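# Fit spool piece between spring-loaded pipe flanges with three arms

## Task

Using any number of the three arms (bases in the scene frame, metres, heading measured counter-clockwise from +x: arm1 at x=+0.55 y=+0.00 z=+0.72 heading +180; arm2 at x=+0.00 y=+0.65 z=+0.72 heading -90; arm3 at x=+0.00 y=-0.65 z=+0.72 heading +90), install the spool piece in the gap between the two pipe ends. Both ends of the spool must be fully seated inside the raised ring of the flange facing them. The pipe ends are sprung and can be drawn back to open room for the spool. The fit must hold on its own, not because a robot is still holding it, and at the end every gripper must have released and every arm must be moved away.

## Robot and tools

Robots: three identical i2rt Big YAM arms named arm1, arm2 and arm3. Each has six revolute joints, a two-finger gripper and a wrist camera. Bases sit on the tabletop at z=+0.72 m: arm1 at (+0.55, 0.00) heading +180 deg, arm2 at (0.00, +0.65) heading -90 deg, arm3 at (0.00, -0.65) heading +90 deg. The hand reaches roughly 1.0 m from the joint1 axis at full extension. A fixed room camera, cam_high, looks down on the table.

Frames: a single scene frame, origin on the floor, +z up. The "hand" point is halfway between the fingertips; its z axis runs along the fingers and the fingers open along its y axis. With joints 1 and 6 at zero and the hand level and pointing ahead, the wrist camera rides on top of the hand looking toward the fingertips.

Joints (absolute targets, radians except the gripper; value after ± is the tolerance counted as arrived):
- joint1_rad -2.879 to 2.879 ±0.045: base yaw, positive counter-clockwise seen from above; 0 points the arm along its base heading.
- joint2_rad 0 to 3.141 ±0.14: shoulder; 0 has the upper arm lying back roughly level, increasing lifts it and then brings it forward.
- joint3_rad 0 to 3.019 ±0.09: elbow; 0 is fully folded, increasing straightens it.
- joint4_rad -1.692 to 1.57 ±0.055: wrist pitch, positive tilts fingers up.
- joint5_rad -1.57 to 1.57 ±0.03: sideways wrist swing, positive toward the arm's right.
- joint6_rad -2.094 to 2.094 ±0.035: hand roll, positive clockwise when viewed from behind the hand.
- gripper_m 0 to 0.093 ±0.003: fingertip gap in metres; each pad squeezes with up to about 50-62 N (less on some grippers).
Joints move at different speeds, so the hand can sweep a wide arc between two postures.

Tool execute_actions: argument "actions" is a list holding exactly one action object, or empty (empty just returns state and images). The action is keyed by arm name; under each arm put "joints", a map from the joint names above to absolute targets in the scene-independent joint space (not offsets). Each arm has its own map; omit arms or joints you are not changing, but note an omitted joint may still be pushing toward an earlier target. All commanded motions begin together and may finish at different moments. Example: {"arm1": {"joints": {"gripper_m": 0.05}}, "arm2": {"joints": {"joint1_rad": 0.3}}}. Optional "cameras": list from arm1_cam_wrist, arm2_cam_wrist, arm3_cam_wrist, cam_high, all; omitted, null or ["all"] gives every camera, [] gives none. Any unknown key, camera or out-of-range number rejects the whole call and nothing moves.

Tool wait: "seconds" from 0 to 10; commands nothing new and returns the same state and images as an empty action.

Tool zoom_image: "camera" (one of the four) and "region" [x0, y0, x1, y1] in pixels of that camera's most recent full image, origin at top-left, at most 504 by 504. Wrist images are 504x504 fisheye; cam_high is 672x504.

Tool finished_scene: "scene" integer 1 to 2, the current scene's number. Irreversible; call only after the spool is seated, released, and arms are clear. Its result reports success and gives the next task. Replying without a tool call ends everything.

Reading results: each result gives robot states, joint_positions, and images whose order is named on the "pictures" line. joint_status describes how each joint in the last accepted action finished: "off_target" (settled short, may still push), "contact_stop" or "time_out" (target dropped, holds where it stopped; a timed-out joint may keep a nearby target within 0.375, 0.375, 0.113, 0.225, 0.075, 0.3 rad for joints 1-6 and keep pushing), "not_followed" (a safety check blocked the arm's targets, shown with "joint command not followed" and often a "cause:" line; the gripper part still runs, and blocked targets may be retried later on their own). on_its_own lists what the arm is doing without being told; "held at" is the held target, not the actual position. To relieve a pushing joint, command its reported position. Tiny changes may not move a joint. A loaded joint sags over time.

Heat: holding loads or pushing warms motors. "MOTOR HOT" appears at 85 °C; at 100 °C an "OVER-TEMPERATURE FAULT" drops that whole arm and its gripper, and affected keys read "limit_stop_at_motor_heat" (resend the target afterwards). Heat accrues while you think too, and partly carries into later work.

Cameras: the calibration gives OpenCV-style K, distortion and T_world_to_cam (scene frame to camera). The fixed camera may be off by up to about 2.3 deg and 9 mm; wrist camera poses come from joint readings and can be further off. Use them for rough geometry and confirm by zooming.

Avoid: pushing anything off the work area; robots pressing or striking each other (the self/inter-arm check ignores fingers, gripper bodies and wrist cameras and can react late, and no state line reports arm-to-arm contact); dropping, slamming or forcing the spool; arms left pushing hard. Loose objects may occasionally get a brief shove. The arms do not synchronise, so one stalled arm will not hold the others back. Pull the spring-loaded pipe ends back before inserting, then let them return so the seat holds without help.

Each tool is called after "Request:" as name(argument=value, ...) on one line, values as JSON.

## Session

Request:
execute_actions(actions=[])

Scene clock: 0.00 s.
arm1.joint_positions: joint1_rad=-0.463 joint2_rad=+0.565 joint3_rad=+1.332 joint4_rad=-1.485 joint5_rad=+0.187 joint6_rad=-0.076 gripper_m=+0.095
arm1.joint_status: not commanded
arm1.hand: x=+0.3925 y=+0.1200 z=+1.2409 quat_wxyz=(-0.195, +0.880, -0.221, -0.374) (m; scene frame)
arm2.joint_positions: joint1_rad=-0.516 joint2_rad=+0.480 joint3_rad=+1.318 joint4_rad=-1.441 joint5_rad=-0.114 joint6_rad=-0.396 gripper_m=+0.095
arm2.joint_status: not commanded
arm2.hand: x=-0.0765 y=+0.4980 z=+1.2858 quat_wxyz=(-0.190, -0.657, -0.588, +0.432) (m; scene frame)
arm3.joint_positions: joint1_rad=-0.247 joint2_rad=+0.538 joint3_rad=+1.438 joint4_rad=-1.418 joint5_rad=-0.152 joint6_rad=+0.319 gripper_m=+0.095
arm3.joint_status: not commanded
arm3.hand: x=+0.0175 y=-0.4762 z=+1.3268 quat_wxyz=(-0.300, +0.444, -0.736, -0.414) (m; scene frame)
pictures: arm1_cam_wrist, arm2_cam_wrist, arm3_cam_wrist, cam_high
Images, in order (width x height): arm1_cam_wrist 504x504, arm2_cam_wrist 504x504, arm3_cam_wrist 504x504, cam_high 672x504.

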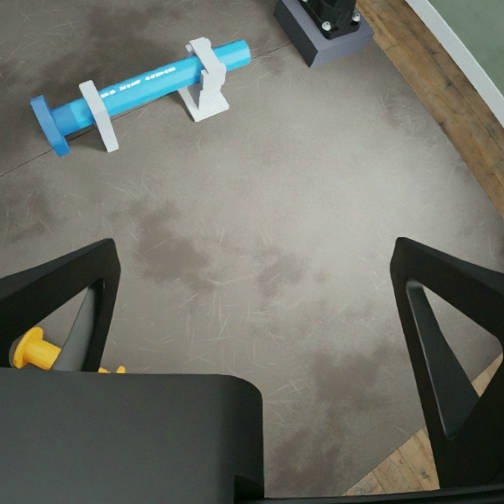

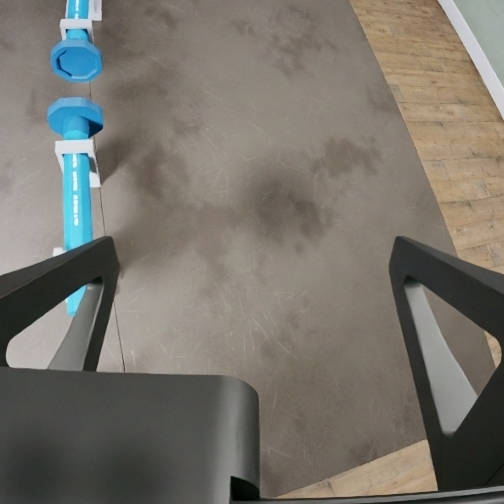

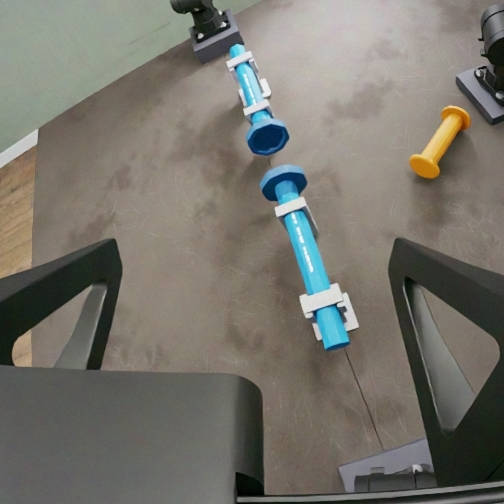

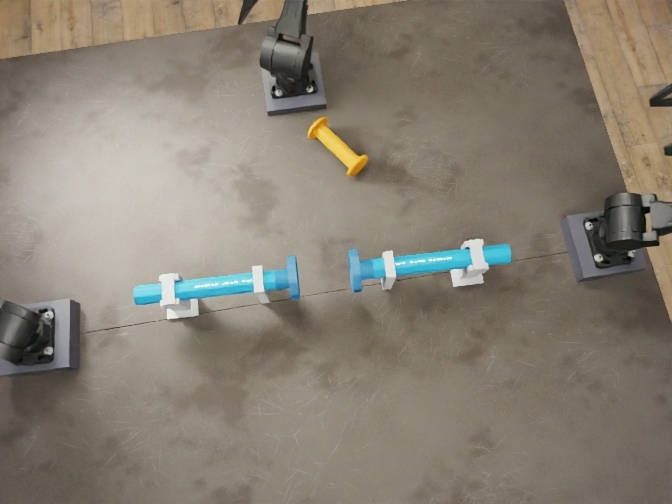

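Request:
zoom_image(camera="cam_high", region=[120, 100, 540, 340])

Request:
execute_actions(actions=[{"arm1":{"joints":{"joint1_rad":0,"joint2_rad":1.2,"joint3_rad":1.0,"joint4_rad":-1.37,"joint5_rad":0,"joint6_rad":0}},"arm2":{"joints":{"joint1_rad":0,"joint2_rad":1.5,"joint3_rad":1.3,"joint4_rad":-1.37,"joint5_rad":0,"joint6_rad":0}},"arm3":{"joints":{"joint1_rad":0,"joint2_rad":1.5,"joint3_rad":1.2,"joint4_rad":-1.0,"joint5_rad":0,"joint6_rad":0}}}])

Region (120, 100, 540, 340) of cam_high's 672x504 image, scaled by 1.200, with more detail than that image has; it fills the top 288 rows of this view, and the rest is white.

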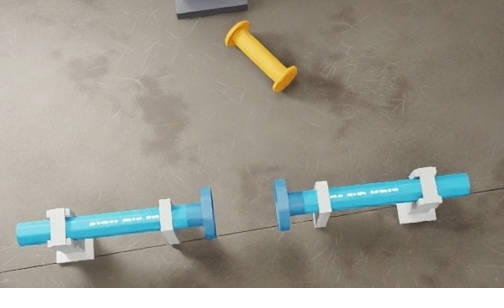

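Scene clock: 9.00 s.
arm1.joint_positions: joint1_rad=+0.003 joint2_rad=+1.209 joint3_rad=+0.973 joint4_rad=-1.378 joint5_rad=+0.001 joint6_rad=-0.013 gripper_m=+0.095
arm1.joint_status: all done
arm1.hand: x=+0.2384 y=+0.0057 z=+0.9193 quat_wxyz=(+0.000, +1.000, -0.001, +0.020) (m; scene frame)
arm2.joint_positions: joint1_rad=-0.003 joint2_rad=+1.496 joint3_rad=+1.297 joint4_rad=-1.374 joint5_rad=-0.002 joint6_rad=-0.010 gripper_m=+0.095
arm2.joint_status: all done
arm2.hand: x=-0.0229 y=+0.2175 z=+0.9699 quat_wxyz=(-0.003, -0.722, -0.692, +0.003) (m; scene frame)
arm3.joint_positions: joint1_rad=-0.008 joint2_rad=+1.497 joint3_rad=+1.195 joint4_rad=-1.010 joint5_rad=-0.003 joint6_rad=+0.010 gripper_m=+0.095
arm3.joint_status: all done
arm3.hand: x=+0.0075 y=-0.1631 z=+0.9317 quat_wxyz=(-0.098, +0.691, -0.710, -0.095) (m; scene frame)
pictures: arm1_cam_wrist, arm2_cam_wrist, arm3_cam_wrist, cam_high
camera_calibration (this result's frames):
arm1_cam_wrist: T_world_to_cam=[[0.0035326, 0.999975, -0.00618625, 0.00181804], [0.792087, 0.000978034, 0.610408, -0.746103], [0.610398, -0.00705638, -0.792063, 0.707623], [0, 0, 0, 1]] pos_world=[0.15904, 0.00390497, 1.01592]
arm2_cam_wrist: T_world_to_cam=[[-0.998743, 0.0501291, 0.000477922, -0.0288159], [0.0410175, 0.811652, 0.5827, -0.734089], [0.0288223, 0.581987, -0.812687, 0.783174], [0, 0, 0, 1]] pos_world=[-0.0212421, 0.141472, 1.06424]
arm3_cam_wrist: T_world_to_cam=[[0.999624, -0.0273657, 0.00152917, -0.0137759], [-0.026256, -0.940095, 0.339899, -0.463958], [-0.00786401, -0.339812, -0.940461, 0.944827], [0, 0, 0, 1]] pos_world=[0.00901917, -0.115479, 1.04629]
Images, in order (width x height): arm1_cam_wrist 504x504, arm2_cam_wrist 504x504, arm3_cam_wrist 504x504, cam_high 672x504.

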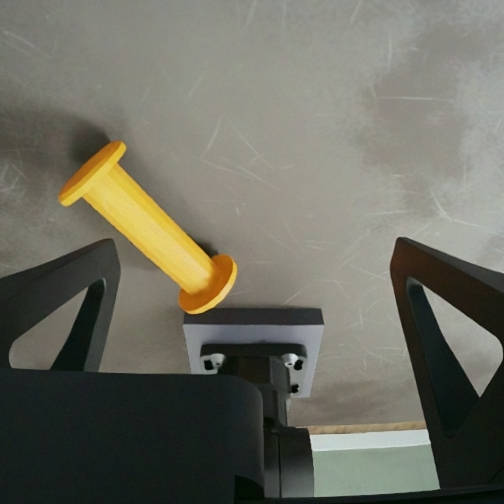

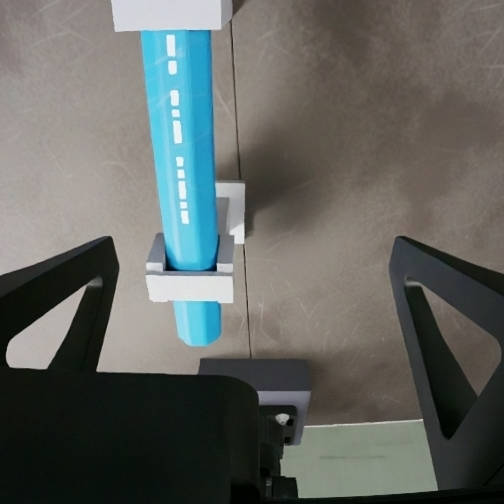

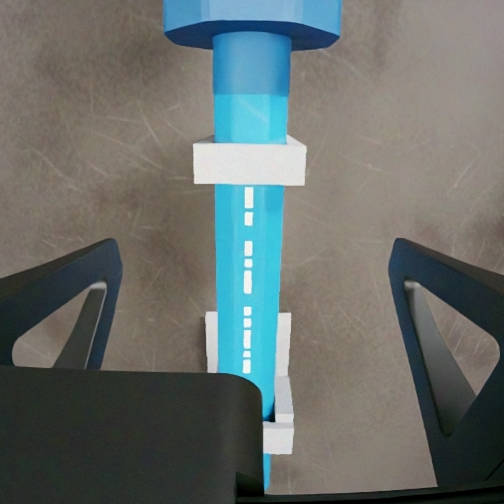

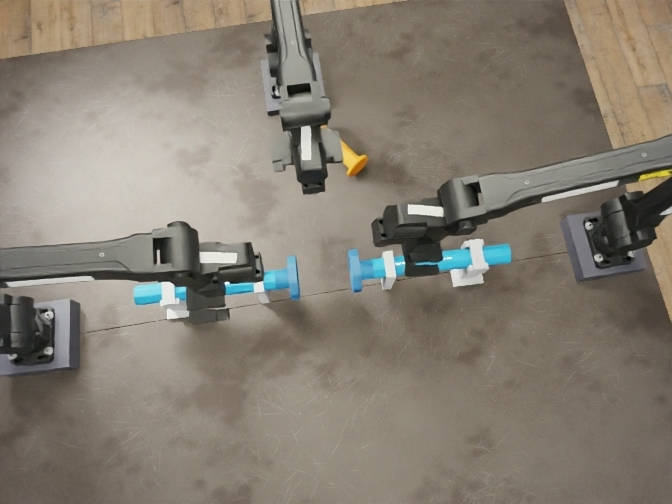

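Request:
execute_actions(actions=[{"arm1":{"joints":{"joint1_rad":0.41,"joint2_rad":1.05,"joint3_rad":0.63,"joint4_rad":-1.15,"joint6_rad":-0.2}},"arm2":{"joints":{"joint1_rad":0.11,"joint2_rad":1.58,"joint3_rad":1.2,"joint4_rad":-1.19,"joint6_rad":0.11}},"arm3":{"joints":{"joint2_rad":1.58,"joint3_rad":1.2,"joint4_rad":-1.19}}}])

Scene clock: 45.87 s.
arm1.joint_positions: joint1_rad=+0.408 joint2_rad=+1.050 joint3_rad=+0.614 joint4_rad=-1.164 joint5_rad=+0.001 joint6_rad=-0.186 gripper_m=+0.095
arm1.joint_status: all done
arm1.hand: x=+0.3360 y=-0.0873 z=+0.8309 quat_wxyz=(-0.002, +0.959, +0.284, +0.013) (m; scene frame)
arm2.joint_positions: joint1_rad=+0.117 joint2_rad=+1.584 joint3_rad=+1.198 joint4_rad=-1.200 joint5_rad=-0.002 joint6_rad=+0.100 gripper_m=+0.095
arm2.joint_status: all done
arm2.hand: x=+0.0297 y=+0.2077 z=+0.8964 quat_wxyz=(+0.002, -0.719, -0.695, -0.001) (m; scene frame)
arm3.joint_positions: joint1_rad=-0.008 joint2_rad=+1.578 joint3_rad=+1.195 joint4_rad=-1.183 joint5_rad=-0.003 joint6_rad=+0.010 gripper_m=+0.095
arm3.joint_status: all done
arm3.hand: x=+0.0070 y=-0.2037 z=+0.8894 quat_wxyz=(-0.008, +0.697, -0.717, -0.005) (m; scene frame)
pictures: arm1_cam_wrist, arm2_cam_wrist, arm3_cam_wrist, cam_high
camera_calibration (this result's frames):
arm1_cam_wrist: T_world_to_cam=[[-0.543621, 0.839268, -0.0102788, 0.267095], [0.668591, 0.440406, 0.59919, -0.680112], [0.507408, 0.31886, -0.800541, 0.647441], [0, 0, 0, 1]] pos_world=[0.271398, -0.131082, 0.928564]
arm2_cam_wrist: T_world_to_cam=[[-0.999188, 0.0402372, 0.00228732, 0.024687], [0.0337211, 0.803597, 0.594218, -0.693879], [0.0220716, 0.593812, -0.804301, 0.717919], [0, 0, 0, 1]] pos_world=[0.0322197, 0.130297, 0.989682]
arm3_cam_wrist: T_world_to_cam=[[0.999592, -0.0282469, 0.00413556, -0.0168724], [-0.0256416, -0.824673, 0.565029, -0.664568], [-0.0125498, -0.564905, -0.825061, 0.742777], [0, 0, 0, 1]] pos_world=[0.00914667, -0.12893, 0.988406]
Images, in order (width x height): arm1_cam_wrist 504x504, arm2_cam_wrist 504x504, arm3_cam_wrist 504x504, cam_high 672x504.

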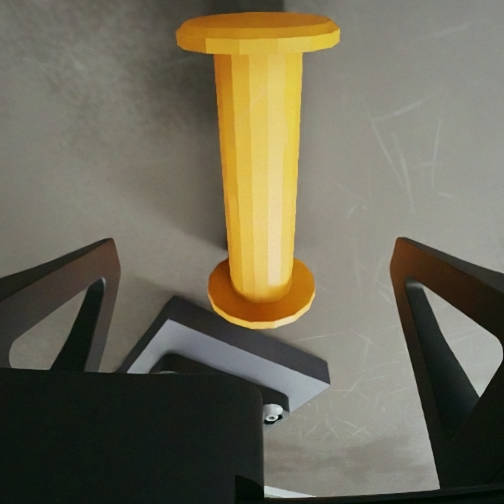

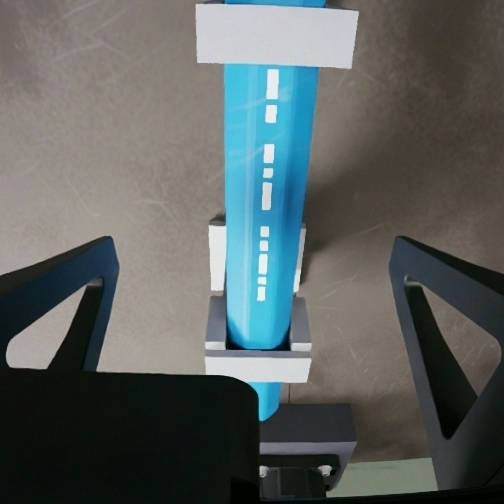

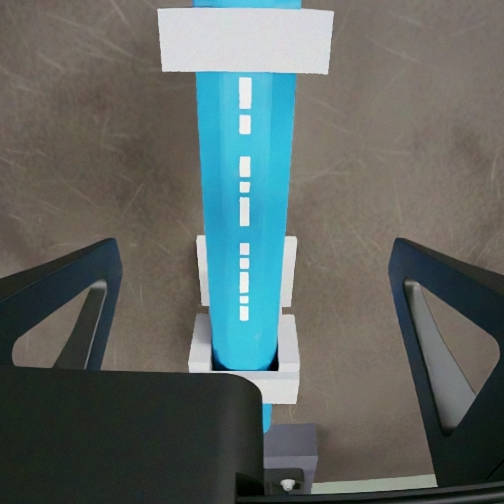

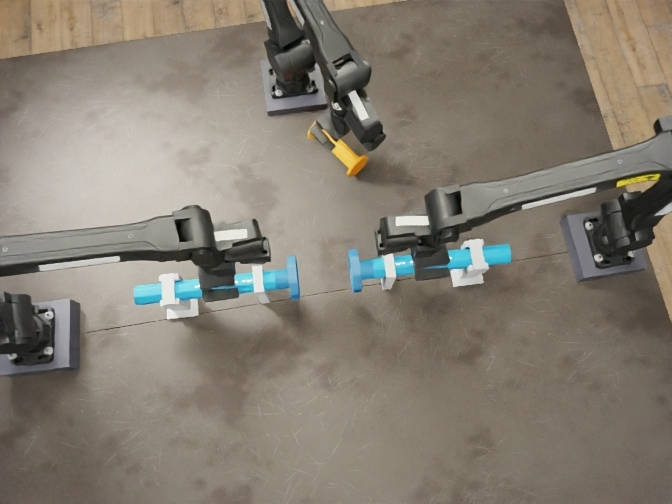

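Request:
execute_actions(actions=[{"arm1":{"joints":{"joint2_rad":1.25,"joint3_rad":0.49,"joint4_rad":-0.78}},"arm2":{"joints":{"joint1_rad":0.095,"joint2_rad":1.63,"joint3_rad":1.06,"joint4_rad":-0.99}},"arm3":{"joints":{"joint1_rad":0.015,"joint2_rad":1.63,"joint3_rad":1.09,"joint4_rad":-1.03}}}])

Scene clock: 55.87 s.
arm1.joint_positions: joint1_rad=+0.408 joint2_rad=+1.261 joint3_rad=+0.473 joint4_rad=-0.794 joint5_rad=+0.001 joint6_rad=-0.187 gripper_m=+0.095
arm1.joint_status: all done
arm1.hand: x=+0.3301 y=-0.0897 z=+0.7403 quat_wxyz=(-0.001, +0.959, +0.284, +0.004) (m; scene frame)
arm2.joint_positions: joint1_rad=+0.105 joint2_rad=+1.624 joint3_rad=+1.058 joint4_rad=-1.000 joint5_rad=-0.002 joint6_rad=+0.100 gripper_m=+0.095
arm2.joint_status: all done
arm2.hand: x=+0.0241 y=+0.2179 z=+0.8321 quat_wxyz=(-0.006, -0.723, -0.691, +0.005) (m; scene frame)
arm3.joint_positions: joint1_rad=+0.003 joint2_rad=+1.627 joint3_rad=+1.084 joint4_rad=-1.038 joint5_rad=-0.002 joint6_rad=+0.010 gripper_m=+0.095
arm3.joint_status: all done
arm3.hand: x=+0.0026 y=-0.2153 z=+0.8307 quat_wxyz=(-0.003, +0.701, -0.713, +0.000) (m; scene frame)
pictures: arm1_cam_wrist, arm2_cam_wrist, arm3_cam_wrist, cam_high
camera_calibration (this result's frames):
arm1_cam_wrist: T_world_to_cam=[[-0.54409, 0.838998, -0.00697668, 0.262639], [0.678238, 0.444702, 0.585007, -0.613157], [0.493922, 0.313564, -0.810998, 0.590434], [0, 0, 0, 1]] pos_world=[0.267138, -0.132821, 0.839374]
arm2_cam_wrist: T_world_to_cam=[[-0.998666, 0.0516414, -0.0000381803, 0.0182101], [0.0421335, 0.815224, 0.577611, -0.652665], [0.0298597, 0.576838, -0.816312, 0.673754], [0, 0, 0, 1]] pos_world=[0.0255668, 0.142481, 0.92698]
arm3_cam_wrist: T_world_to_cam=[[0.99984, -0.0172211, 0.00483136, -0.0107411], [-0.0168482, -0.816145, 0.577602, -0.649721], [-0.00600383, -0.577591, -0.816304, 0.677716], [0, 0, 0, 1]] pos_world=[0.00386169, -0.139009, 0.928555]
Images, in order (width x height): arm1_cam_wrist 504x504, arm2_cam_wrist 504x504, arm3_cam_wrist 504x504, cam_high 672x504.

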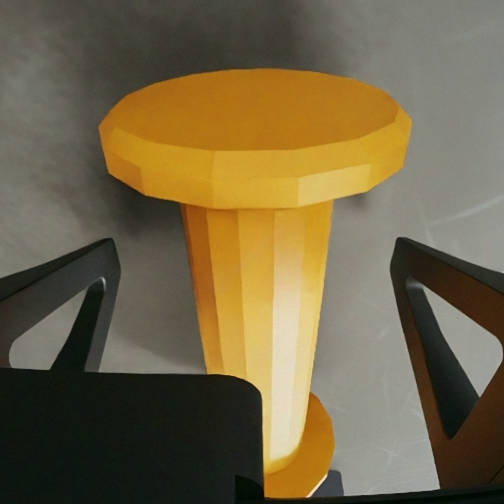

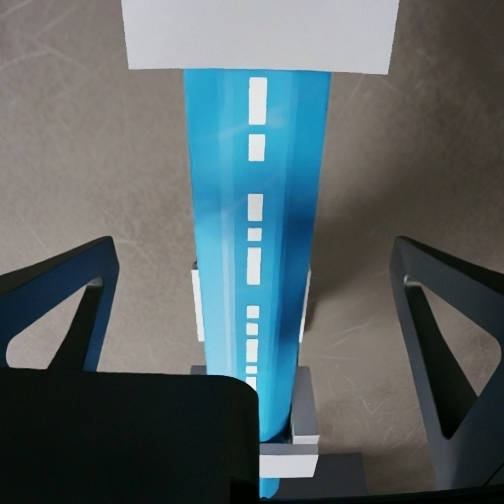

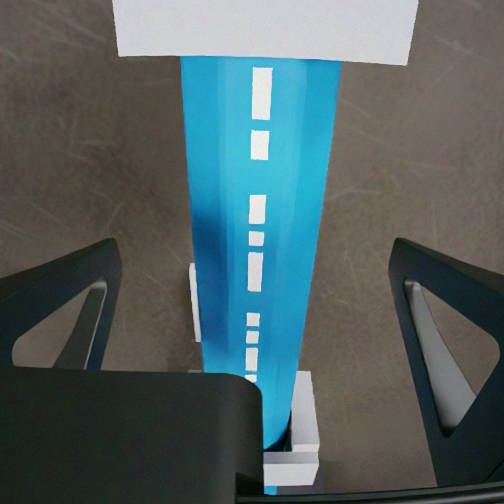

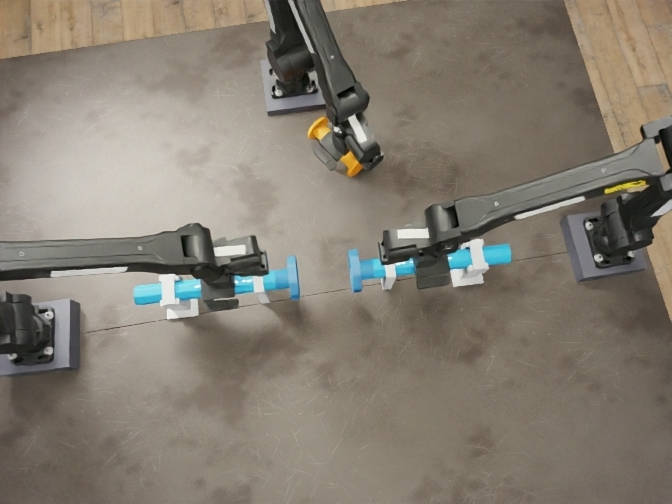

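Request:
execute_actions(actions=[{"arm1":{"joints":{"joint1_rad":0.39,"joint2_rad":1.15,"joint3_rad":0.445,"joint4_rad":-0.83}},"arm2":{"joints":{"joint3_rad":1.02,"joint4_rad":-0.96}},"arm3":{"joints":{"joint3_rad":1.05,"joint4_rad":-0.98}}}], cameras=["arm1_cam_wrist"])

Request:
execute_actions(actions=[{"arm1":{"joints":{"gripper_m":0.0}},"arm2":{"joints":{"gripper_m":0.0}},"arm3":{"joints":{"gripper_m":0.0}}}], cameras=["arm1_cam_wrist"])

Scene clock: 64.67 s.
arm1.joint_positions: joint1_rad=+0.397 joint2_rad=+1.149 joint3_rad=+0.438 joint4_rad=-0.819 joint5_rad=+0.001 joint6_rad=-0.187 gripper_m=+0.095
arm1.joint_status: all done
arm1.hand: x=+0.3377 y=-0.0837 z=+0.7540 quat_wxyz=(+0.002, +0.960, +0.279, -0.022) (m; scene frame)
arm2.joint_positions: joint1_rad=+0.105 joint2_rad=+1.624 joint3_rad=+1.024 joint4_rad=-0.971 joint5_rad=-0.002 joint6_rad=+0.100 gripper_m=+0.095
arm2.joint_status: all done
arm2.hand: x=+0.0236 y=+0.2261 z=+0.8212 quat_wxyz=(-0.004, -0.723, -0.691, +0.004) (m; scene frame)
arm3.joint_positions: joint1_rad=+0.003 joint2_rad=+1.627 joint3_rad=+1.052 joint4_rad=-0.989 joint5_rad=-0.002 joint6_rad=+0.010 gripper_m=+0.095
arm3.joint_status: all done
arm3.hand: x=+0.0027 y=-0.2176 z=+0.8202 quat_wxyz=(-0.009, +0.701, -0.713, -0.006) (m; scene frame)
pictures: arm1_cam_wrist
camera_calibration (this result's frames):
arm1_cam_wrist: T_world_to_cam=[[-0.534898, 0.844912, 0.00260405, 0.252066], [0.710302, 0.448005, 0.54292, -0.607812], [0.457554, 0.292257, -0.83978, 0.628085], [0, 0, 0, 1]] pos_world=[0.279177, -0.124232, 0.85679]
Images, in order (width x height): arm1_cam_wrist 504x504.

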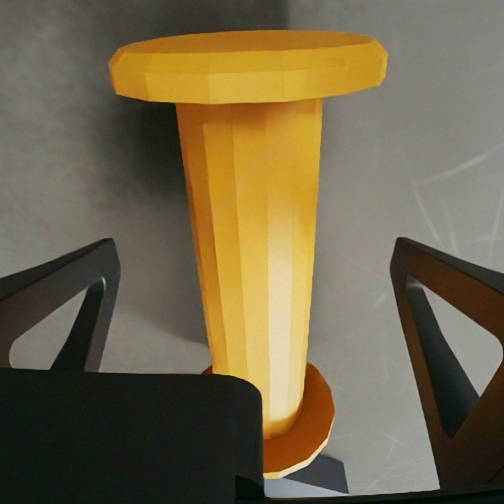

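Scene clock: 65.40 s.
arm1.joint_positions: joint1_rad=+0.397 joint2_rad=+1.149 joint3_rad=+0.438 joint4_rad=-0.820 joint5_rad=+0.000 joint6_rad=-0.188 gripper_m=+0.035
arm1.joint_status: gripper_m off_target (ended at +0.035, target +0.000)
arm1.hand: x=+0.3379 y=-0.0837 z=+0.7540 quat_wxyz=(+0.002, +0.960, +0.279, -0.021) (m; scene frame)
arm2.joint_positions: joint1_rad=+0.105 joint2_rad=+1.624 joint3_rad=+1.024 joint4_rad=-0.969 joint5_rad=-0.004 joint6_rad=+0.101 gripper_m=+0.039
arm2.joint_status: gripper_m off_target (ended at +0.039, target +0.000)
arm2.hand: x=+0.0239 y=+0.2260 z=+0.8211 quat_wxyz=(-0.005, -0.723, -0.691, +0.003) (m; scene frame)
arm3.joint_positions: joint1_rad=+0.003 joint2_rad=+1.627 joint3_rad=+1.052 joint4_rad=-0.988 joint5_rad=-0.002 joint6_rad=+0.010 gripper_m=+0.039
arm3.joint_status: gripper_m off_target (ended at +0.039, target +0.000)
arm3.hand: x=+0.0027 y=-0.2177 z=+0.8201 quat_wxyz=(-0.009, +0.701, -0.713, -0.006) (m; scene frame)
pictures: arm1_cam_wrist
camera_calibration (this result's frames):
arm1_cam_wrist: T_world_to_cam=[[-0.53588, 0.844292, 0.0021358, 0.252798], [0.70933, 0.448843, 0.543499, -0.60799], [0.457913, 0.292765, -0.839407, 0.627625], [0, 0, 0, 1]] pos_world=[0.279337, -0.124289, 0.856735]
Images, in order (width x height): arm1_cam_wrist 504x504.

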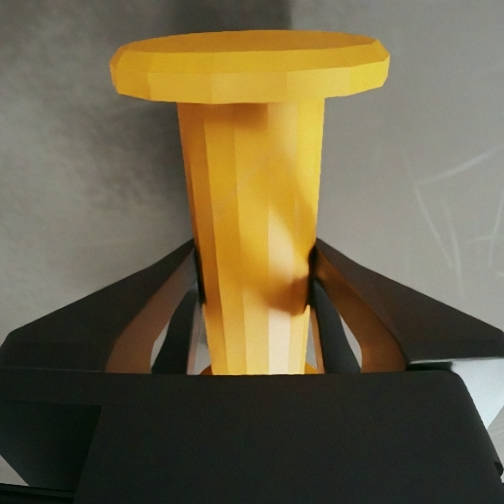

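Request:
execute_actions(actions=[{"arm1":{"joints":{"gripper_m":0.06}},"arm2":{"joints":{"joint1_rad":0.11,"joint2_rad":1.53,"joint3_rad":0.925}},"arm3":{"joints":{"joint2_rad":1.53,"joint3_rad":0.955}}}], cameras=[])

Request:
execute_actions(actions=[{"arm1":{"joints":{"joint3_rad":0.405}}}], cameras=[])

Request:
execute_actions(actions=[{"arm1":{"joints":{"gripper_m":0.0}}}], cameras=["arm1_cam_wrist","cam_high"])

Scene clock: 71.50 s.
arm1.joint_positions: joint1_rad=+0.397 joint2_rad=+1.149 joint3_rad=+0.438 joint4_rad=-0.820 joint5_rad=+0.000 joint6_rad=-0.188 gripper_m=+0.060
arm1.joint_status: all done
arm1.hand: x=+0.3379 y=-0.0837 z=+0.7540 quat_wxyz=(+0.002, +0.960, +0.279, -0.021) (m; scene frame)
arm2.joint_positions: joint1_rad=+0.107 joint2_rad=+1.571 joint3_rad=+0.958 joint4_rad=-0.911 joint5_rad=-0.005 joint6_rad=+0.102 gripper_m=+0.039
arm2.joint_status: all done
arm2.hand: x=+0.0242 y=+0.2374 z=+0.8217 quat_wxyz=(-0.023, -0.722, -0.691, +0.018) (m; scene frame)
arm3.joint_positions: joint1_rad=+0.003 joint2_rad=+1.575 joint3_rad=+0.987 joint4_rad=-0.937 joint5_rad=-0.002 joint6_rad=+0.010 gripper_m=+0.039
arm3.joint_status: all done
arm3.hand: x=+0.0023 y=-0.2305 z=+0.8203 quat_wxyz=(-0.022, +0.701, -0.712, -0.020) (m; scene frame)
pictures: none
No camera images: the call's "cameras" was empty. Leave "cameras" out to get every camera's image.

Scene clock: 72.13 s.
arm1.joint_positions: joint1_rad=+0.397 joint2_rad=+1.149 joint3_rad=+0.397 joint4_rad=-0.820 joint5_rad=+0.000 joint6_rad=-0.188 gripper_m=+0.060
arm1.joint_status: all done
arm1.hand: x=+0.3572 y=-0.0760 z=+0.7419 quat_wxyz=(+0.000, +0.960, +0.279, +0.000) (m; scene frame)
arm2.joint_positions: joint1_rad=+0.107 joint2_rad=+1.571 joint3_rad=+0.958 joint4_rad=-0.911 joint5_rad=-0.005 joint6_rad=+0.102 gripper_m=+0.039
arm2.joint_status: not commanded
arm2.hand: x=+0.0242 y=+0.2374 z=+0.8217 quat_wxyz=(-0.023, -0.722, -0.691, +0.018) (m; scene frame)
arm3.joint_positions: joint1_rad=+0.003 joint2_rad=+1.575 joint3_rad=+0.987 joint4_rad=-0.937 joint5_rad=-0.002 joint6_rad=+0.010 gripper_m=+0.039
arm3.joint_status: not commanded
arm3.hand: x=+0.0023 y=-0.2305 z=+0.8203 quat_wxyz=(-0.022, +0.701, -0.712, -0.020) (m; scene frame)
pictures: none
No camera images: the call's "cameras" was empty. Leave "cameras" out to get every camera's image.

Scene clock: 72.77 s.
arm1.joint_positions: joint1_rad=+0.396 joint2_rad=+1.149 joint3_rad=+0.397 joint4_rad=-0.820 joint5_rad=+0.001 joint6_rad=-0.189 gripper_m=+0.035
arm1.joint_status: gripper_m off_target (ended at +0.035, target +0.000)
arm1.hand: x=+0.3572 y=-0.0758 z=+0.7419 quat_wxyz=(+0.000, +0.960, +0.279, +0.000) (m; scene frame)
arm2.joint_positions: joint1_rad=+0.107 joint2_rad=+1.571 joint3_rad=+0.958 joint4_rad=-0.911 joint5_rad=-0.005 joint6_rad=+0.102 gripper_m=+0.039
arm2.joint_status: not commanded
arm2.hand: x=+0.0242 y=+0.2374 z=+0.8217 quat_wxyz=(-0.023, -0.722, -0.691, +0.018) (m; scene frame)
arm3.joint_positions: joint1_rad=+0.003 joint2_rad=+1.575 joint3_rad=+0.987 joint4_rad=-0.937 joint5_rad=-0.002 joint6_rad=+0.010 gripper_m=+0.039
arm3.joint_status: not commanded
arm3.hand: x=+0.0023 y=-0.2305 z=+0.8203 quat_wxyz=(-0.022, +0.701, -0.712, -0.020) (m; scene frame)
pictures: arm1_cam_wrist, cam_high
camera_calibration (this result's frames):
arm1_cam_wrist: T_world_to_cam=[[-0.535797, 0.84433, -0.0053147, 0.261997], [0.687552, 0.439945, 0.577685, -0.636968], [0.490095, 0.305868, -0.816242, 0.578638], [0, 0, 0, 1]] pos_world=[0.294739, -0.117967, 0.841668]
Images, in order (width x height): arm1_cam_wrist 504x504, cam_high 672x504.

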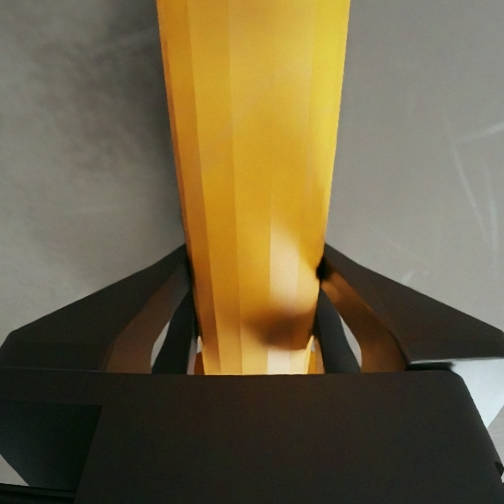

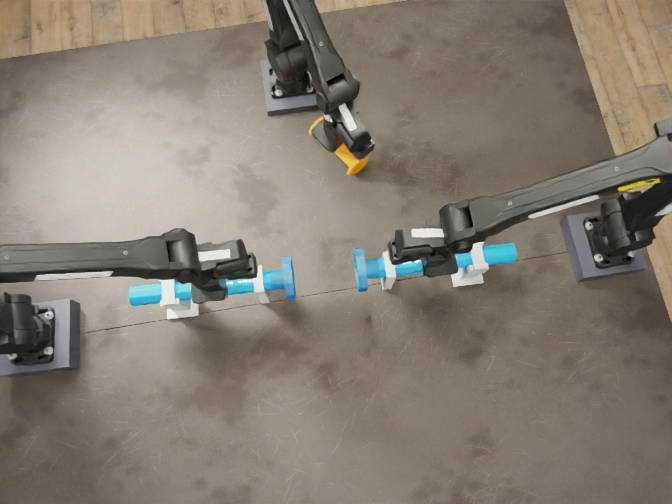

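Request:
execute_actions(actions=[{"arm1":{"joints":{"joint1_rad":0.2,"joint2_rad":1.2,"joint3_rad":1.0,"joint4_rad":-1.35,"joint6_rad":-1.0}}}], cameras=[])

Request:
execute_actions(actions=[{"arm1":{"joints":{"joint1_rad":0.0,"joint2_rad":1.8,"joint3_rad":1.54,"joint4_rad":-1.27,"joint6_rad":-1.53}},"arm2":{"joints":{"joint2_rad":1.42,"joint3_rad":0.82,"joint4_rad":-1.06}},"arm3":{"joints":{"joint2_rad":1.42,"joint3_rad":0.85,"joint4_rad":-1.08}}}])

Scene clock: 80.10 s.
arm1.joint_positions: joint1_rad=+0.198 joint2_rad=+1.212 joint3_rad=+0.951 joint4_rad=-1.337 joint5_rad=+0.000 joint6_rad=-0.986 gripper_m=+0.035
arm1.joint_status: all done
arm1.hand: x=+0.2408 y=-0.0557 z=+0.9099 quat_wxyz=(+0.005, +0.835, +0.550, +0.011) (m; scene frame)
arm2.joint_positions: joint1_rad=+0.107 joint2_rad=+1.571 joint3_rad=+0.958 joint4_rad=-0.911 joint5_rad=-0.005 joint6_rad=+0.102 gripper_m=+0.039
arm2.joint_status: not commanded
arm2.hand: x=+0.0242 y=+0.2374 z=+0.8217 quat_wxyz=(-0.023, -0.722, -0.691, +0.018) (m; scene frame)
arm3.joint_positions: joint1_rad=+0.003 joint2_rad=+1.575 joint3_rad=+0.987 joint4_rad=-0.937 joint5_rad=-0.002 joint6_rad=+0.010 gripper_m=+0.039
arm3.joint_status: not commanded
arm3.hand: x=+0.0023 y=-0.2305 z=+0.8203 quat_wxyz=(-0.022, +0.701, -0.712, -0.020) (m; scene frame)
pictures: none
No camera images: the call's "cameras" was empty. Leave "cameras" out to get every camera's image.

Scene clock: 81.97 s.
arm1.joint_positions: joint1_rad=-0.013 joint2_rad=+1.831 joint3_rad=+1.478 joint4_rad=-1.274 joint5_rad=+0.006 joint6_rad=-1.517 gripper_m=+0.035
arm1.joint_status: all done
arm1.hand: x=+0.0211 y=+0.0184 z=+0.8474 quat_wxyz=(+0.017, +0.736, +0.676, +0.021) (m; scene frame)
arm2.joint_positions: joint1_rad=+0.110 joint2_rad=+1.525 joint3_rad=+0.904 joint4_rad=-0.884 joint5_rad=-0.007 joint6_rad=+0.104 gripper_m=+0.039
arm2.joint_status: joint4_rad time_out (moved +0.028 of -0.149); the others done
arm2.on_its_own: joint4_rad reads -0.884 and still pushes toward -1.060 since a time_out
arm2.hand: x=+0.0249 y=+0.2522 z=+0.8216 quat_wxyz=(-0.031, -0.722, -0.691, +0.023) (m; scene frame)
arm3.joint_positions: joint1_rad=+0.004 joint2_rad=+1.535 joint3_rad=+0.938 joint4_rad=-0.912 joint5_rad=-0.004 joint6_rad=+0.010 gripper_m=+0.039
arm3.joint_status: joint4_rad time_out (moved +0.025 of -0.143); the others done
arm3.on_its_own: joint4_rad reads -0.912 and still pushes toward -1.080 since a time_out
arm3.hand: x=+0.0018 y=-0.2434 z=+0.8203 quat_wxyz=(-0.028, +0.701, -0.712, -0.026) (m; scene frame)
pictures: arm1_cam_wrist, arm2_cam_wrist, arm3_cam_wrist, cam_high
camera_calibration (this result's frames):
arm1_cam_wrist: T_world_to_cam=[[-0.994459, 0.0865735, -0.0596281, 0.0726148], [0.0355959, 0.811048, 0.583896, -0.506512], [0.0989111, 0.578538, -0.809636, 0.798278], [0, 0, 0, 1]] pos_world=[0.0112836, -0.0573149, 0.946395]
arm2_cam_wrist: T_world_to_cam=[[-0.99867, 0.0501221, -0.0120568, 0.0275105], [0.0362157, 0.848563, 0.527853, -0.641957], [0.036688, 0.526714, -0.84925, 0.684907], [0, 0, 0, 1]] pos_world=[0.025595, 0.182613, 0.920848]
arm3_cam_wrist: T_world_to_cam=[[0.999859, -0.0165781, 0.00252542, -0.00827105], [-0.0154961, -0.855846, 0.516998, -0.626556], [-0.00640947, -0.516964, -0.855983, 0.700265], [0, 0, 0, 1]] pos_world=[0.00304904, -0.174361, 0.923364]
Images, in order (width x height): arm1_cam_wrist 504x504, arm2_cam_wrist 504x504, arm3_cam_wrist 504x504, cam_high 672x504.

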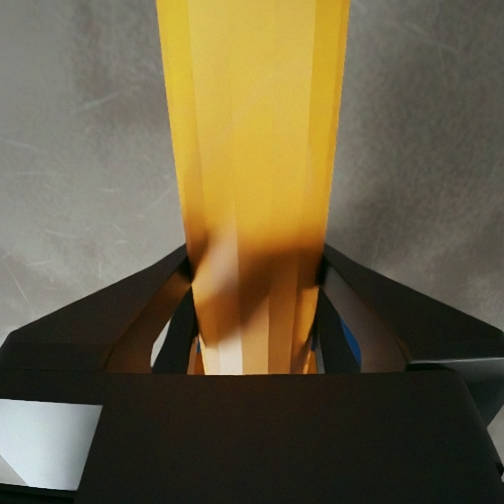

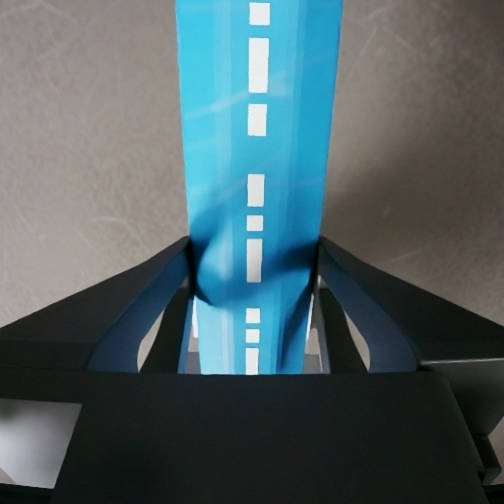

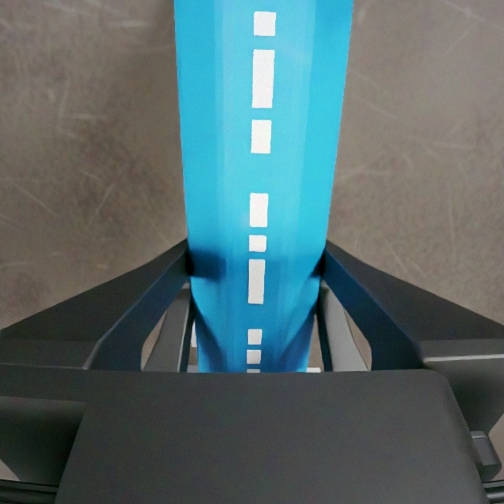

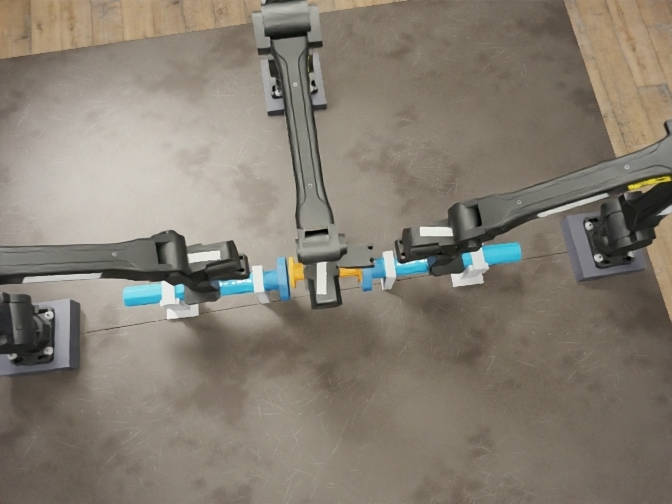

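Request:
zoom_image(camera="cam_high", region=[240, 220, 410, 320])

Region (240, 220, 410, 320) of cam_high's 672x504 image, scaled by 2.965, with more detail than that image has; it fills the top 296 rows of this view, and the rest is white.

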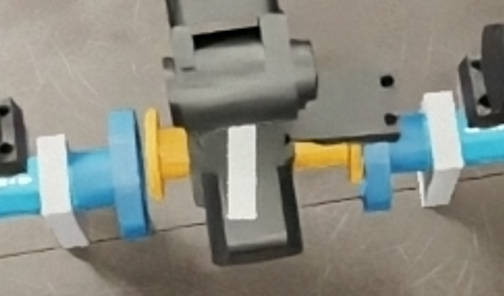

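Request:
execute_actions(actions=[{"arm1":{"joints":{"joint1_rad":-0.013,"joint2_rad":1.845,"joint4_rad":-1.225,"joint6_rad":-1.57}},"arm2":{"joints":{"joint2_rad":1.45,"joint3_rad":0.85,"joint4_rad":-1.0}},"arm3":{"joints":{"joint2_rad":1.46,"joint3_rad":0.88,"joint4_rad":-1.03}}}], cameras=["cam_high"])

Request:
zoom_image(camera="cam_high", region=[240, 220, 410, 320])

Scene clock: 93.13 s.
arm1.joint_positions: joint1_rad=-0.013 joint2_rad=+1.857 joint3_rad=+1.482 joint4_rad=-1.237 joint5_rad=+0.003 joint6_rad=-1.557 gripper_m=+0.035
arm1.joint_status: all done
arm1.hand: x=+0.0114 y=+0.0182 z=+0.8352 quat_wxyz=(+0.013, +0.723, +0.691, +0.014) (m; scene frame)
arm2.joint_positions: joint1_rad=+0.110 joint2_rad=+1.525 joint3_rad=+0.904 joint4_rad=-0.879 joint5_rad=-0.007 joint6_rad=+0.104 gripper_m=+0.039
arm2.joint_status: joint4_rad time_out (moved +0.005 of -0.116); the others done
arm2.on_its_own: joint4_rad reads -0.879 and still pushes toward -1.000 since a time_out
arm2.hand: x=+0.0250 y=+0.2509 z=+0.8217 quat_wxyz=(-0.033, -0.722, -0.691, +0.025) (m; scene frame)
arm3.joint_positions: joint1_rad=+0.004 joint2_rad=+1.535 joint3_rad=+0.938 joint4_rad=-0.908 joint5_rad=-0.004 joint6_rad=+0.010 gripper_m=+0.039
arm3.joint_status: joint4_rad time_out (moved +0.004 of -0.118); the others done
arm3.on_its_own: joint4_rad reads -0.908 and still pushes toward -1.030 since a time_out
arm3.hand: x=+0.0018 y=-0.2424 z=+0.8203 quat_wxyz=(-0.029, +0.701, -0.712, -0.028) (m; scene frame)
pictures: cam_high
Images, in order (width x height): cam_high 672x504.

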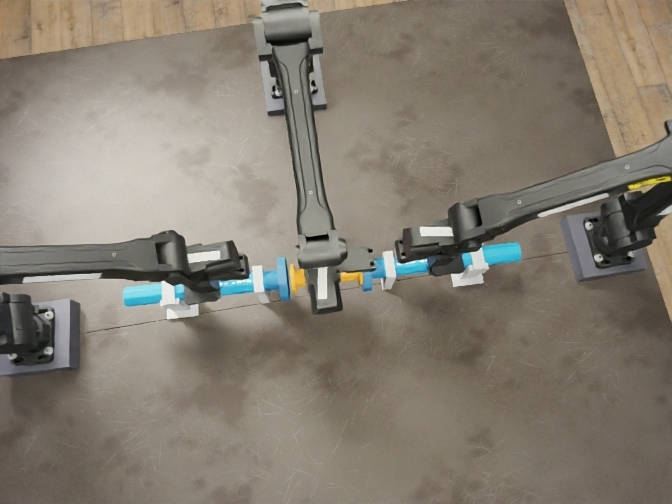

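Region (240, 220, 410, 320) of cam_high's 672x504 image, scaled by 2.965, with more detail than that image has; it fills the top 296 rows of this view, and the rest is white.

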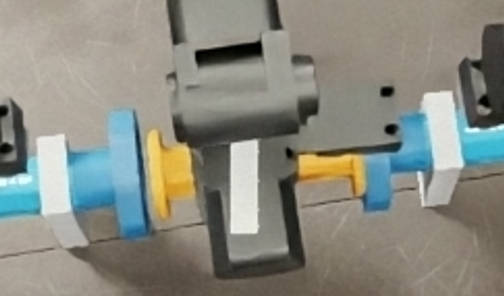

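Request:
execute_actions(actions=[{"arm1":{"joints":{"joint2_rad":1.878}}}], cameras=["cam_high"])

Request:
zoom_image(camera="cam_high", region=[240, 220, 410, 320])

Scene clock: 98.97 s.
arm1.joint_positions: joint1_rad=-0.013 joint2_rad=+1.893 joint3_rad=+1.484 joint4_rad=-1.237 joint5_rad=+0.003 joint6_rad=-1.557 gripper_m=+0.035
arm1.joint_status: all done
arm1.hand: x=+0.0123 y=+0.0181 z=+0.8171 quat_wxyz=(+0.025, +0.723, +0.690, +0.026) (m; scene frame)
arm2.joint_positions: joint1_rad=+0.110 joint2_rad=+1.525 joint3_rad=+0.904 joint4_rad=-0.879 joint5_rad=-0.007 joint6_rad=+0.104 gripper_m=+0.039
arm2.joint_status: not commanded
arm2.on_its_own: joint4_rad reads -0.879 and still pushes toward -1.000 since a time_out
arm2.hand: x=+0.0250 y=+0.2509 z=+0.8217 quat_wxyz=(-0.033, -0.722, -0.691, +0.025) (m; scene frame)
arm3.joint_positions: joint1_rad=+0.004 joint2_rad=+1.535 joint3_rad=+0.938 joint4_rad=-0.908 joint5_rad=-0.004 joint6_rad=+0.010 gripper_m=+0.039
arm3.joint_status: not commanded
arm3.on_its_own: joint4_rad reads -0.908 and still pushes toward -1.030 since a time_out
arm3.hand: x=+0.0018 y=-0.2424 z=+0.8203 quat_wxyz=(-0.029, +0.701, -0.712, -0.028) (m; scene frame)
pictures: cam_high
Images, in order (width x height): cam_high 672x504.

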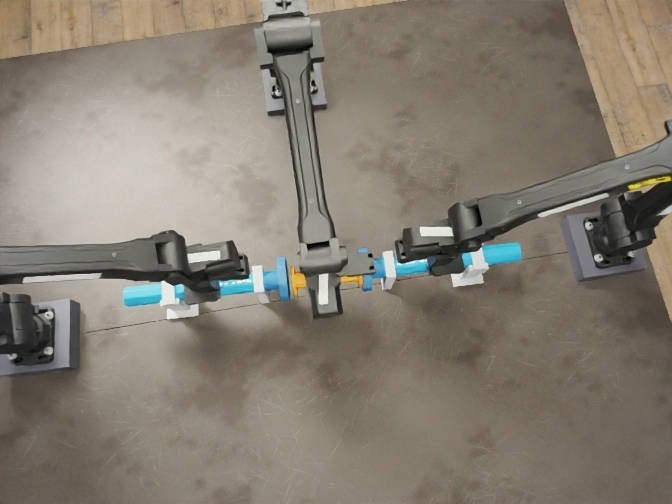

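Region (240, 220, 410, 320) of cam_high's 672x504 image, scaled by 2.965, with more detail than that image has; it fills the top 296 rows of this view, and the rest is white.

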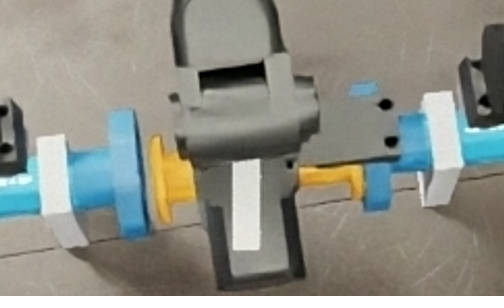

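Request:
execute_actions(actions=[{"arm1":{"joints":{"joint4_rad":-1.27}}}], cameras=[])

Request:
execute_actions(actions=[{"arm2":{"joints":{"joint2_rad":1.56,"joint3_rad":0.95,"joint4_rad":-0.94}},"arm3":{"joints":{"joint2_rad":1.56,"joint3_rad":0.98,"joint4_rad":-0.96}}}], cameras=["cam_high"])

Request:
zoom_image(camera="cam_high", region=[240, 220, 410, 320])

Scene clock: 103.87 s.
arm1.joint_positions: joint1_rad=-0.013 joint2_rad=+1.893 joint3_rad=+1.484 joint4_rad=-1.256 joint5_rad=+0.003 joint6_rad=-1.557 gripper_m=+0.035
arm1.joint_status: all done
arm1.hand: x=+0.0171 y=+0.0180 z=+0.8175 quat_wxyz=(+0.032, +0.722, +0.690, +0.033) (m; scene frame)
arm2.joint_positions: joint1_rad=+0.110 joint2_rad=+1.525 joint3_rad=+0.904 joint4_rad=-0.879 joint5_rad=-0.007 joint6_rad=+0.104 gripper_m=+0.039
arm2.joint_status: not commanded
arm2.on_its_own: joint4_rad reads -0.879 and still pushes toward -1.000 since a time_out
arm2.hand: x=+0.0250 y=+0.2509 z=+0.8217 quat_wxyz=(-0.033, -0.722, -0.691, +0.025) (m; scene frame)
arm3.joint_positions: joint1_rad=+0.004 joint2_rad=+1.535 joint3_rad=+0.938 joint4_rad=-0.908 joint5_rad=-0.004 joint6_rad=+0.010 gripper_m=+0.039
arm3.joint_status: not commanded
arm3.on_its_own: joint4_rad reads -0.908 and still pushes toward -1.030 since a time_out
arm3.hand: x=+0.0018 y=-0.2424 z=+0.8203 quat_wxyz=(-0.029, +0.701, -0.712, -0.028) (m; scene frame)
pictures: none
No camera images: the call's "cameras" was empty. Leave "cameras" out to get every camera's image.

Scene clock: 105.73 s.
arm1.joint_positions: joint1_rad=-0.018 joint2_rad=+1.897 joint3_rad=+1.484 joint4_rad=-1.258 joint5_rad=+0.007 joint6_rad=-1.557 gripper_m=+0.035
arm1.joint_status: not commanded
arm1.hand: x=+0.0180 y=+0.0215 z=+0.8154 quat_wxyz=(+0.033, +0.724, +0.688, +0.037) (m; scene frame)
arm2.joint_positions: joint1_rad=+0.110 joint2_rad=+1.558 joint3_rad=+0.941 joint4_rad=-0.882 joint5_rad=-0.001 joint6_rad=+0.105 gripper_m=+0.039
arm2.joint_status: joint4_rad time_out (moved -0.003 of -0.061); the others done
arm2.on_its_own: joint4_rad reads -0.882 and still pushes toward -0.940 since a time_out
arm2.hand: x=+0.0247 y=+0.2372 z=+0.8213 quat_wxyz=(-0.031, -0.722, -0.690, +0.027) (m; scene frame)
arm3.joint_positions: joint1_rad=+0.004 joint2_rad=+1.563 joint3_rad=+0.970 joint4_rad=-0.908 joint5_rad=-0.004 joint6_rad=+0.010 gripper_m=+0.039
arm3.joint_status: all done
arm3.hand: x=+0.0018 y=-0.2302 z=+0.8200 quat_wxyz=(-0.030, +0.701, -0.712, -0.029) (m; scene frame)
pictures: cam_high
Images, in order (width x height): cam_high 672x504.

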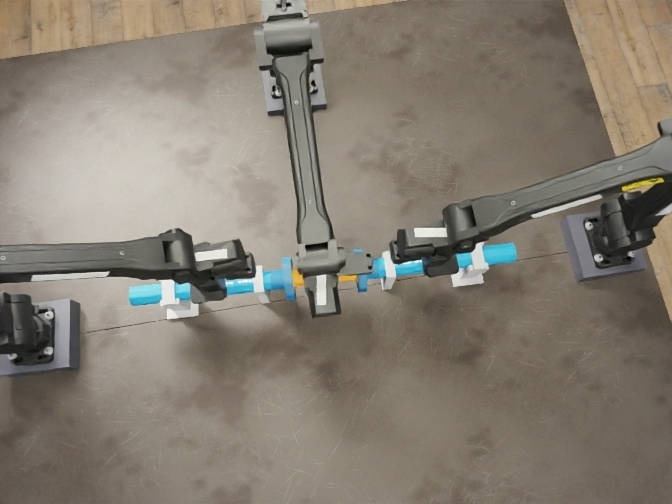

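Region (240, 220, 410, 320) of cam_high's 672x504 image, scaled by 2.965, with more detail than that image has; it fills the top 296 rows of this view, and the rest is white.

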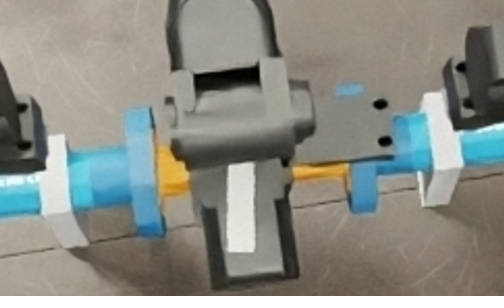

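Seated. Release pipes, then spool, then retreat.

Request:
execute_actions(actions=[{"arm2":{"joints":{"gripper_m":0.08,"joint4_rad":-0.9}},"arm3":{"joints":{"gripper_m":0.08,"joint4_rad":-0.92}}}], cameras=[])

Request:
execute_actions(actions=[{"arm1":{"joints":{"gripper_m":0.08}},"arm2":{"joints":{"joint2_rad":1.3,"joint3_rad":1.1,"joint4_rad":-1.3}},"arm3":{"joints":{"joint2_rad":1.3,"joint3_rad":1.1,"joint4_rad":-1.3}}}], cameras=[])

Request:
execute_actions(actions=[{"arm1":{"joints":{"joint2_rad":1.55}}}], cameras=["cam_high","arm1_cam_wrist"])

Scene clock: 116.23 s.
arm1.joint_positions: joint1_rad=-0.019 joint2_rad=+1.900 joint3_rad=+1.484 joint4_rad=-1.259 joint5_rad=+0.008 joint6_rad=-1.557 gripper_m=+0.035
arm1.joint_status: not commanded
arm1.hand: x=+0.0184 y=+0.0218 z=+0.8138 quat_wxyz=(+0.034, +0.724, +0.688, +0.038) (m; scene frame)
arm2.joint_positions: joint1_rad=+0.110 joint2_rad=+1.558 joint3_rad=+0.941 joint4_rad=-0.891 joint5_rad=+0.000 joint6_rad=+0.106 gripper_m=+0.080
arm2.joint_status: all done
arm2.hand: x=+0.0245 y=+0.2394 z=+0.8213 quat_wxyz=(-0.028, -0.722, -0.690, +0.025) (m; scene frame)
arm3.joint_positions: joint1_rad=+0.004 joint2_rad=+1.562 joint3_rad=+0.970 joint4_rad=-0.913 joint5_rad=-0.003 joint6_rad=+0.010 gripper_m=+0.080
arm3.joint_status: all done
arm3.hand: x=+0.0020 y=-0.2311 z=+0.8203 quat_wxyz=(-0.030, +0.701, -0.712, -0.027) (m; scene frame)
pictures: none
No camera images: the call's "cameras" was empty. Leave "cameras" out to get every camera's image.

Scene clock: 117.43 s.
arm1.joint_positions: joint1_rad=-0.018 joint2_rad=+1.898 joint3_rad=+1.494 joint4_rad=-1.259 joint5_rad=+0.003 joint6_rad=-1.557 gripper_m=+0.080
arm1.joint_status: all done
arm1.hand: x=+0.0141 y=+0.0209 z=+0.8182 quat_wxyz=(+0.031, +0.724, +0.688, +0.032) (m; scene frame)
arm2.joint_positions: joint1_rad=+0.110 joint2_rad=+1.287 joint3_rad=+1.080 joint4_rad=-1.291 joint5_rad=+0.000 joint6_rad=+0.106 gripper_m=+0.080
arm2.joint_status: all done
arm2.hand: x=+0.0224 y=+0.2801 z=+0.9666 quat_wxyz=(-0.031, -0.722, -0.690, +0.028) (m; scene frame)
arm3.joint_positions: joint1_rad=+0.004 joint2_rad=+1.289 joint3_rad=+1.079 joint4_rad=-1.292 joint5_rad=-0.003 joint6_rad=+0.010 gripper_m=+0.080
arm3.joint_status: all done
arm3.hand: x=+0.0009 y=-0.2806 z=+0.9563 quat_wxyz=(-0.030, +0.701, -0.712, -0.028) (m; scene frame)
pictures: none
No camera images: the call's "cameras" was empty. Leave "cameras" out to get every camera's image.

Scene clock: 118.80 s.
arm1.joint_positions: joint1_rad=-0.018 joint2_rad=+1.556 joint3_rad=+1.519 joint4_rad=-1.260 joint5_rad=+0.002 joint6_rad=-1.557 gripper_m=+0.080
arm1.joint_status: all done
arm1.hand: x=+0.0189 y=+0.0208 z=+1.0052 quat_wxyz=(-0.099, +0.718, +0.682, -0.096) (m; scene frame)
arm2.joint_positions: joint1_rad=+0.110 joint2_rad=+1.287 joint3_rad=+1.080 joint4_rad=-1.291 joint5_rad=+0.000 joint6_rad=+0.106 gripper_m=+0.080
arm2.joint_status: not commanded
arm2.hand: x=+0.0224 y=+0.2801 z=+0.9666 quat_wxyz=(-0.031, -0.722, -0.690, +0.028) (m; scene frame)
arm3.joint_positions: joint1_rad=+0.004 joint2_rad=+1.289 joint3_rad=+1.079 joint4_rad=-1.292 joint5_rad=-0.003 joint6_rad=+0.010 gripper_m=+0.080
arm3.joint_status: not commanded
arm3.hand: x=+0.0009 y=-0.2806 z=+0.9563 quat_wxyz=(-0.030, +0.701, -0.712, -0.028) (m; scene frame)
pictures: arm1_cam_wrist, cam_high
camera_calibration (this result's frames):
arm1_cam_wrist: T_world_to_cam=[[-0.962388, 0.0501072, 0.267018, -0.248608], [0.196123, 0.808267, 0.555194, -0.574635], [-0.188003, 0.586681, -0.787693, 0.908106], [0, 0, 0, 1]] pos_world=[0.044168, -0.0558529, 1.10073]
Images, in order (width x height): arm1_cam_wrist 504x504, cam_high 672x504.

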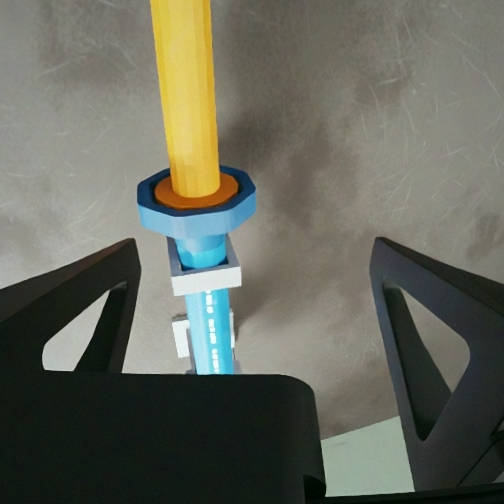

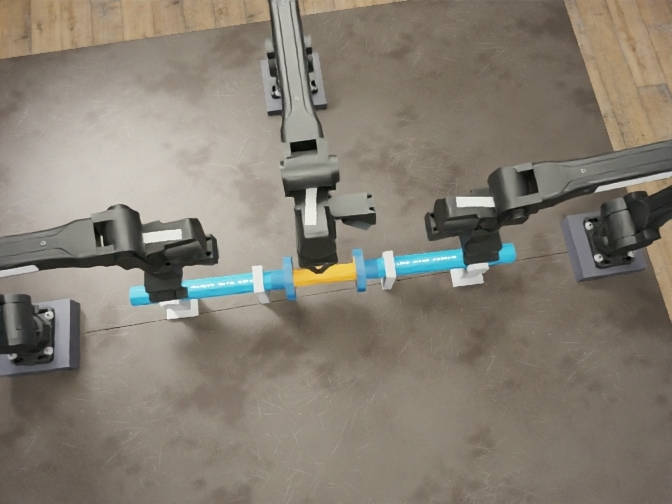

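Request:
finished_scene(scene=1)

The scene is finished: the task was done.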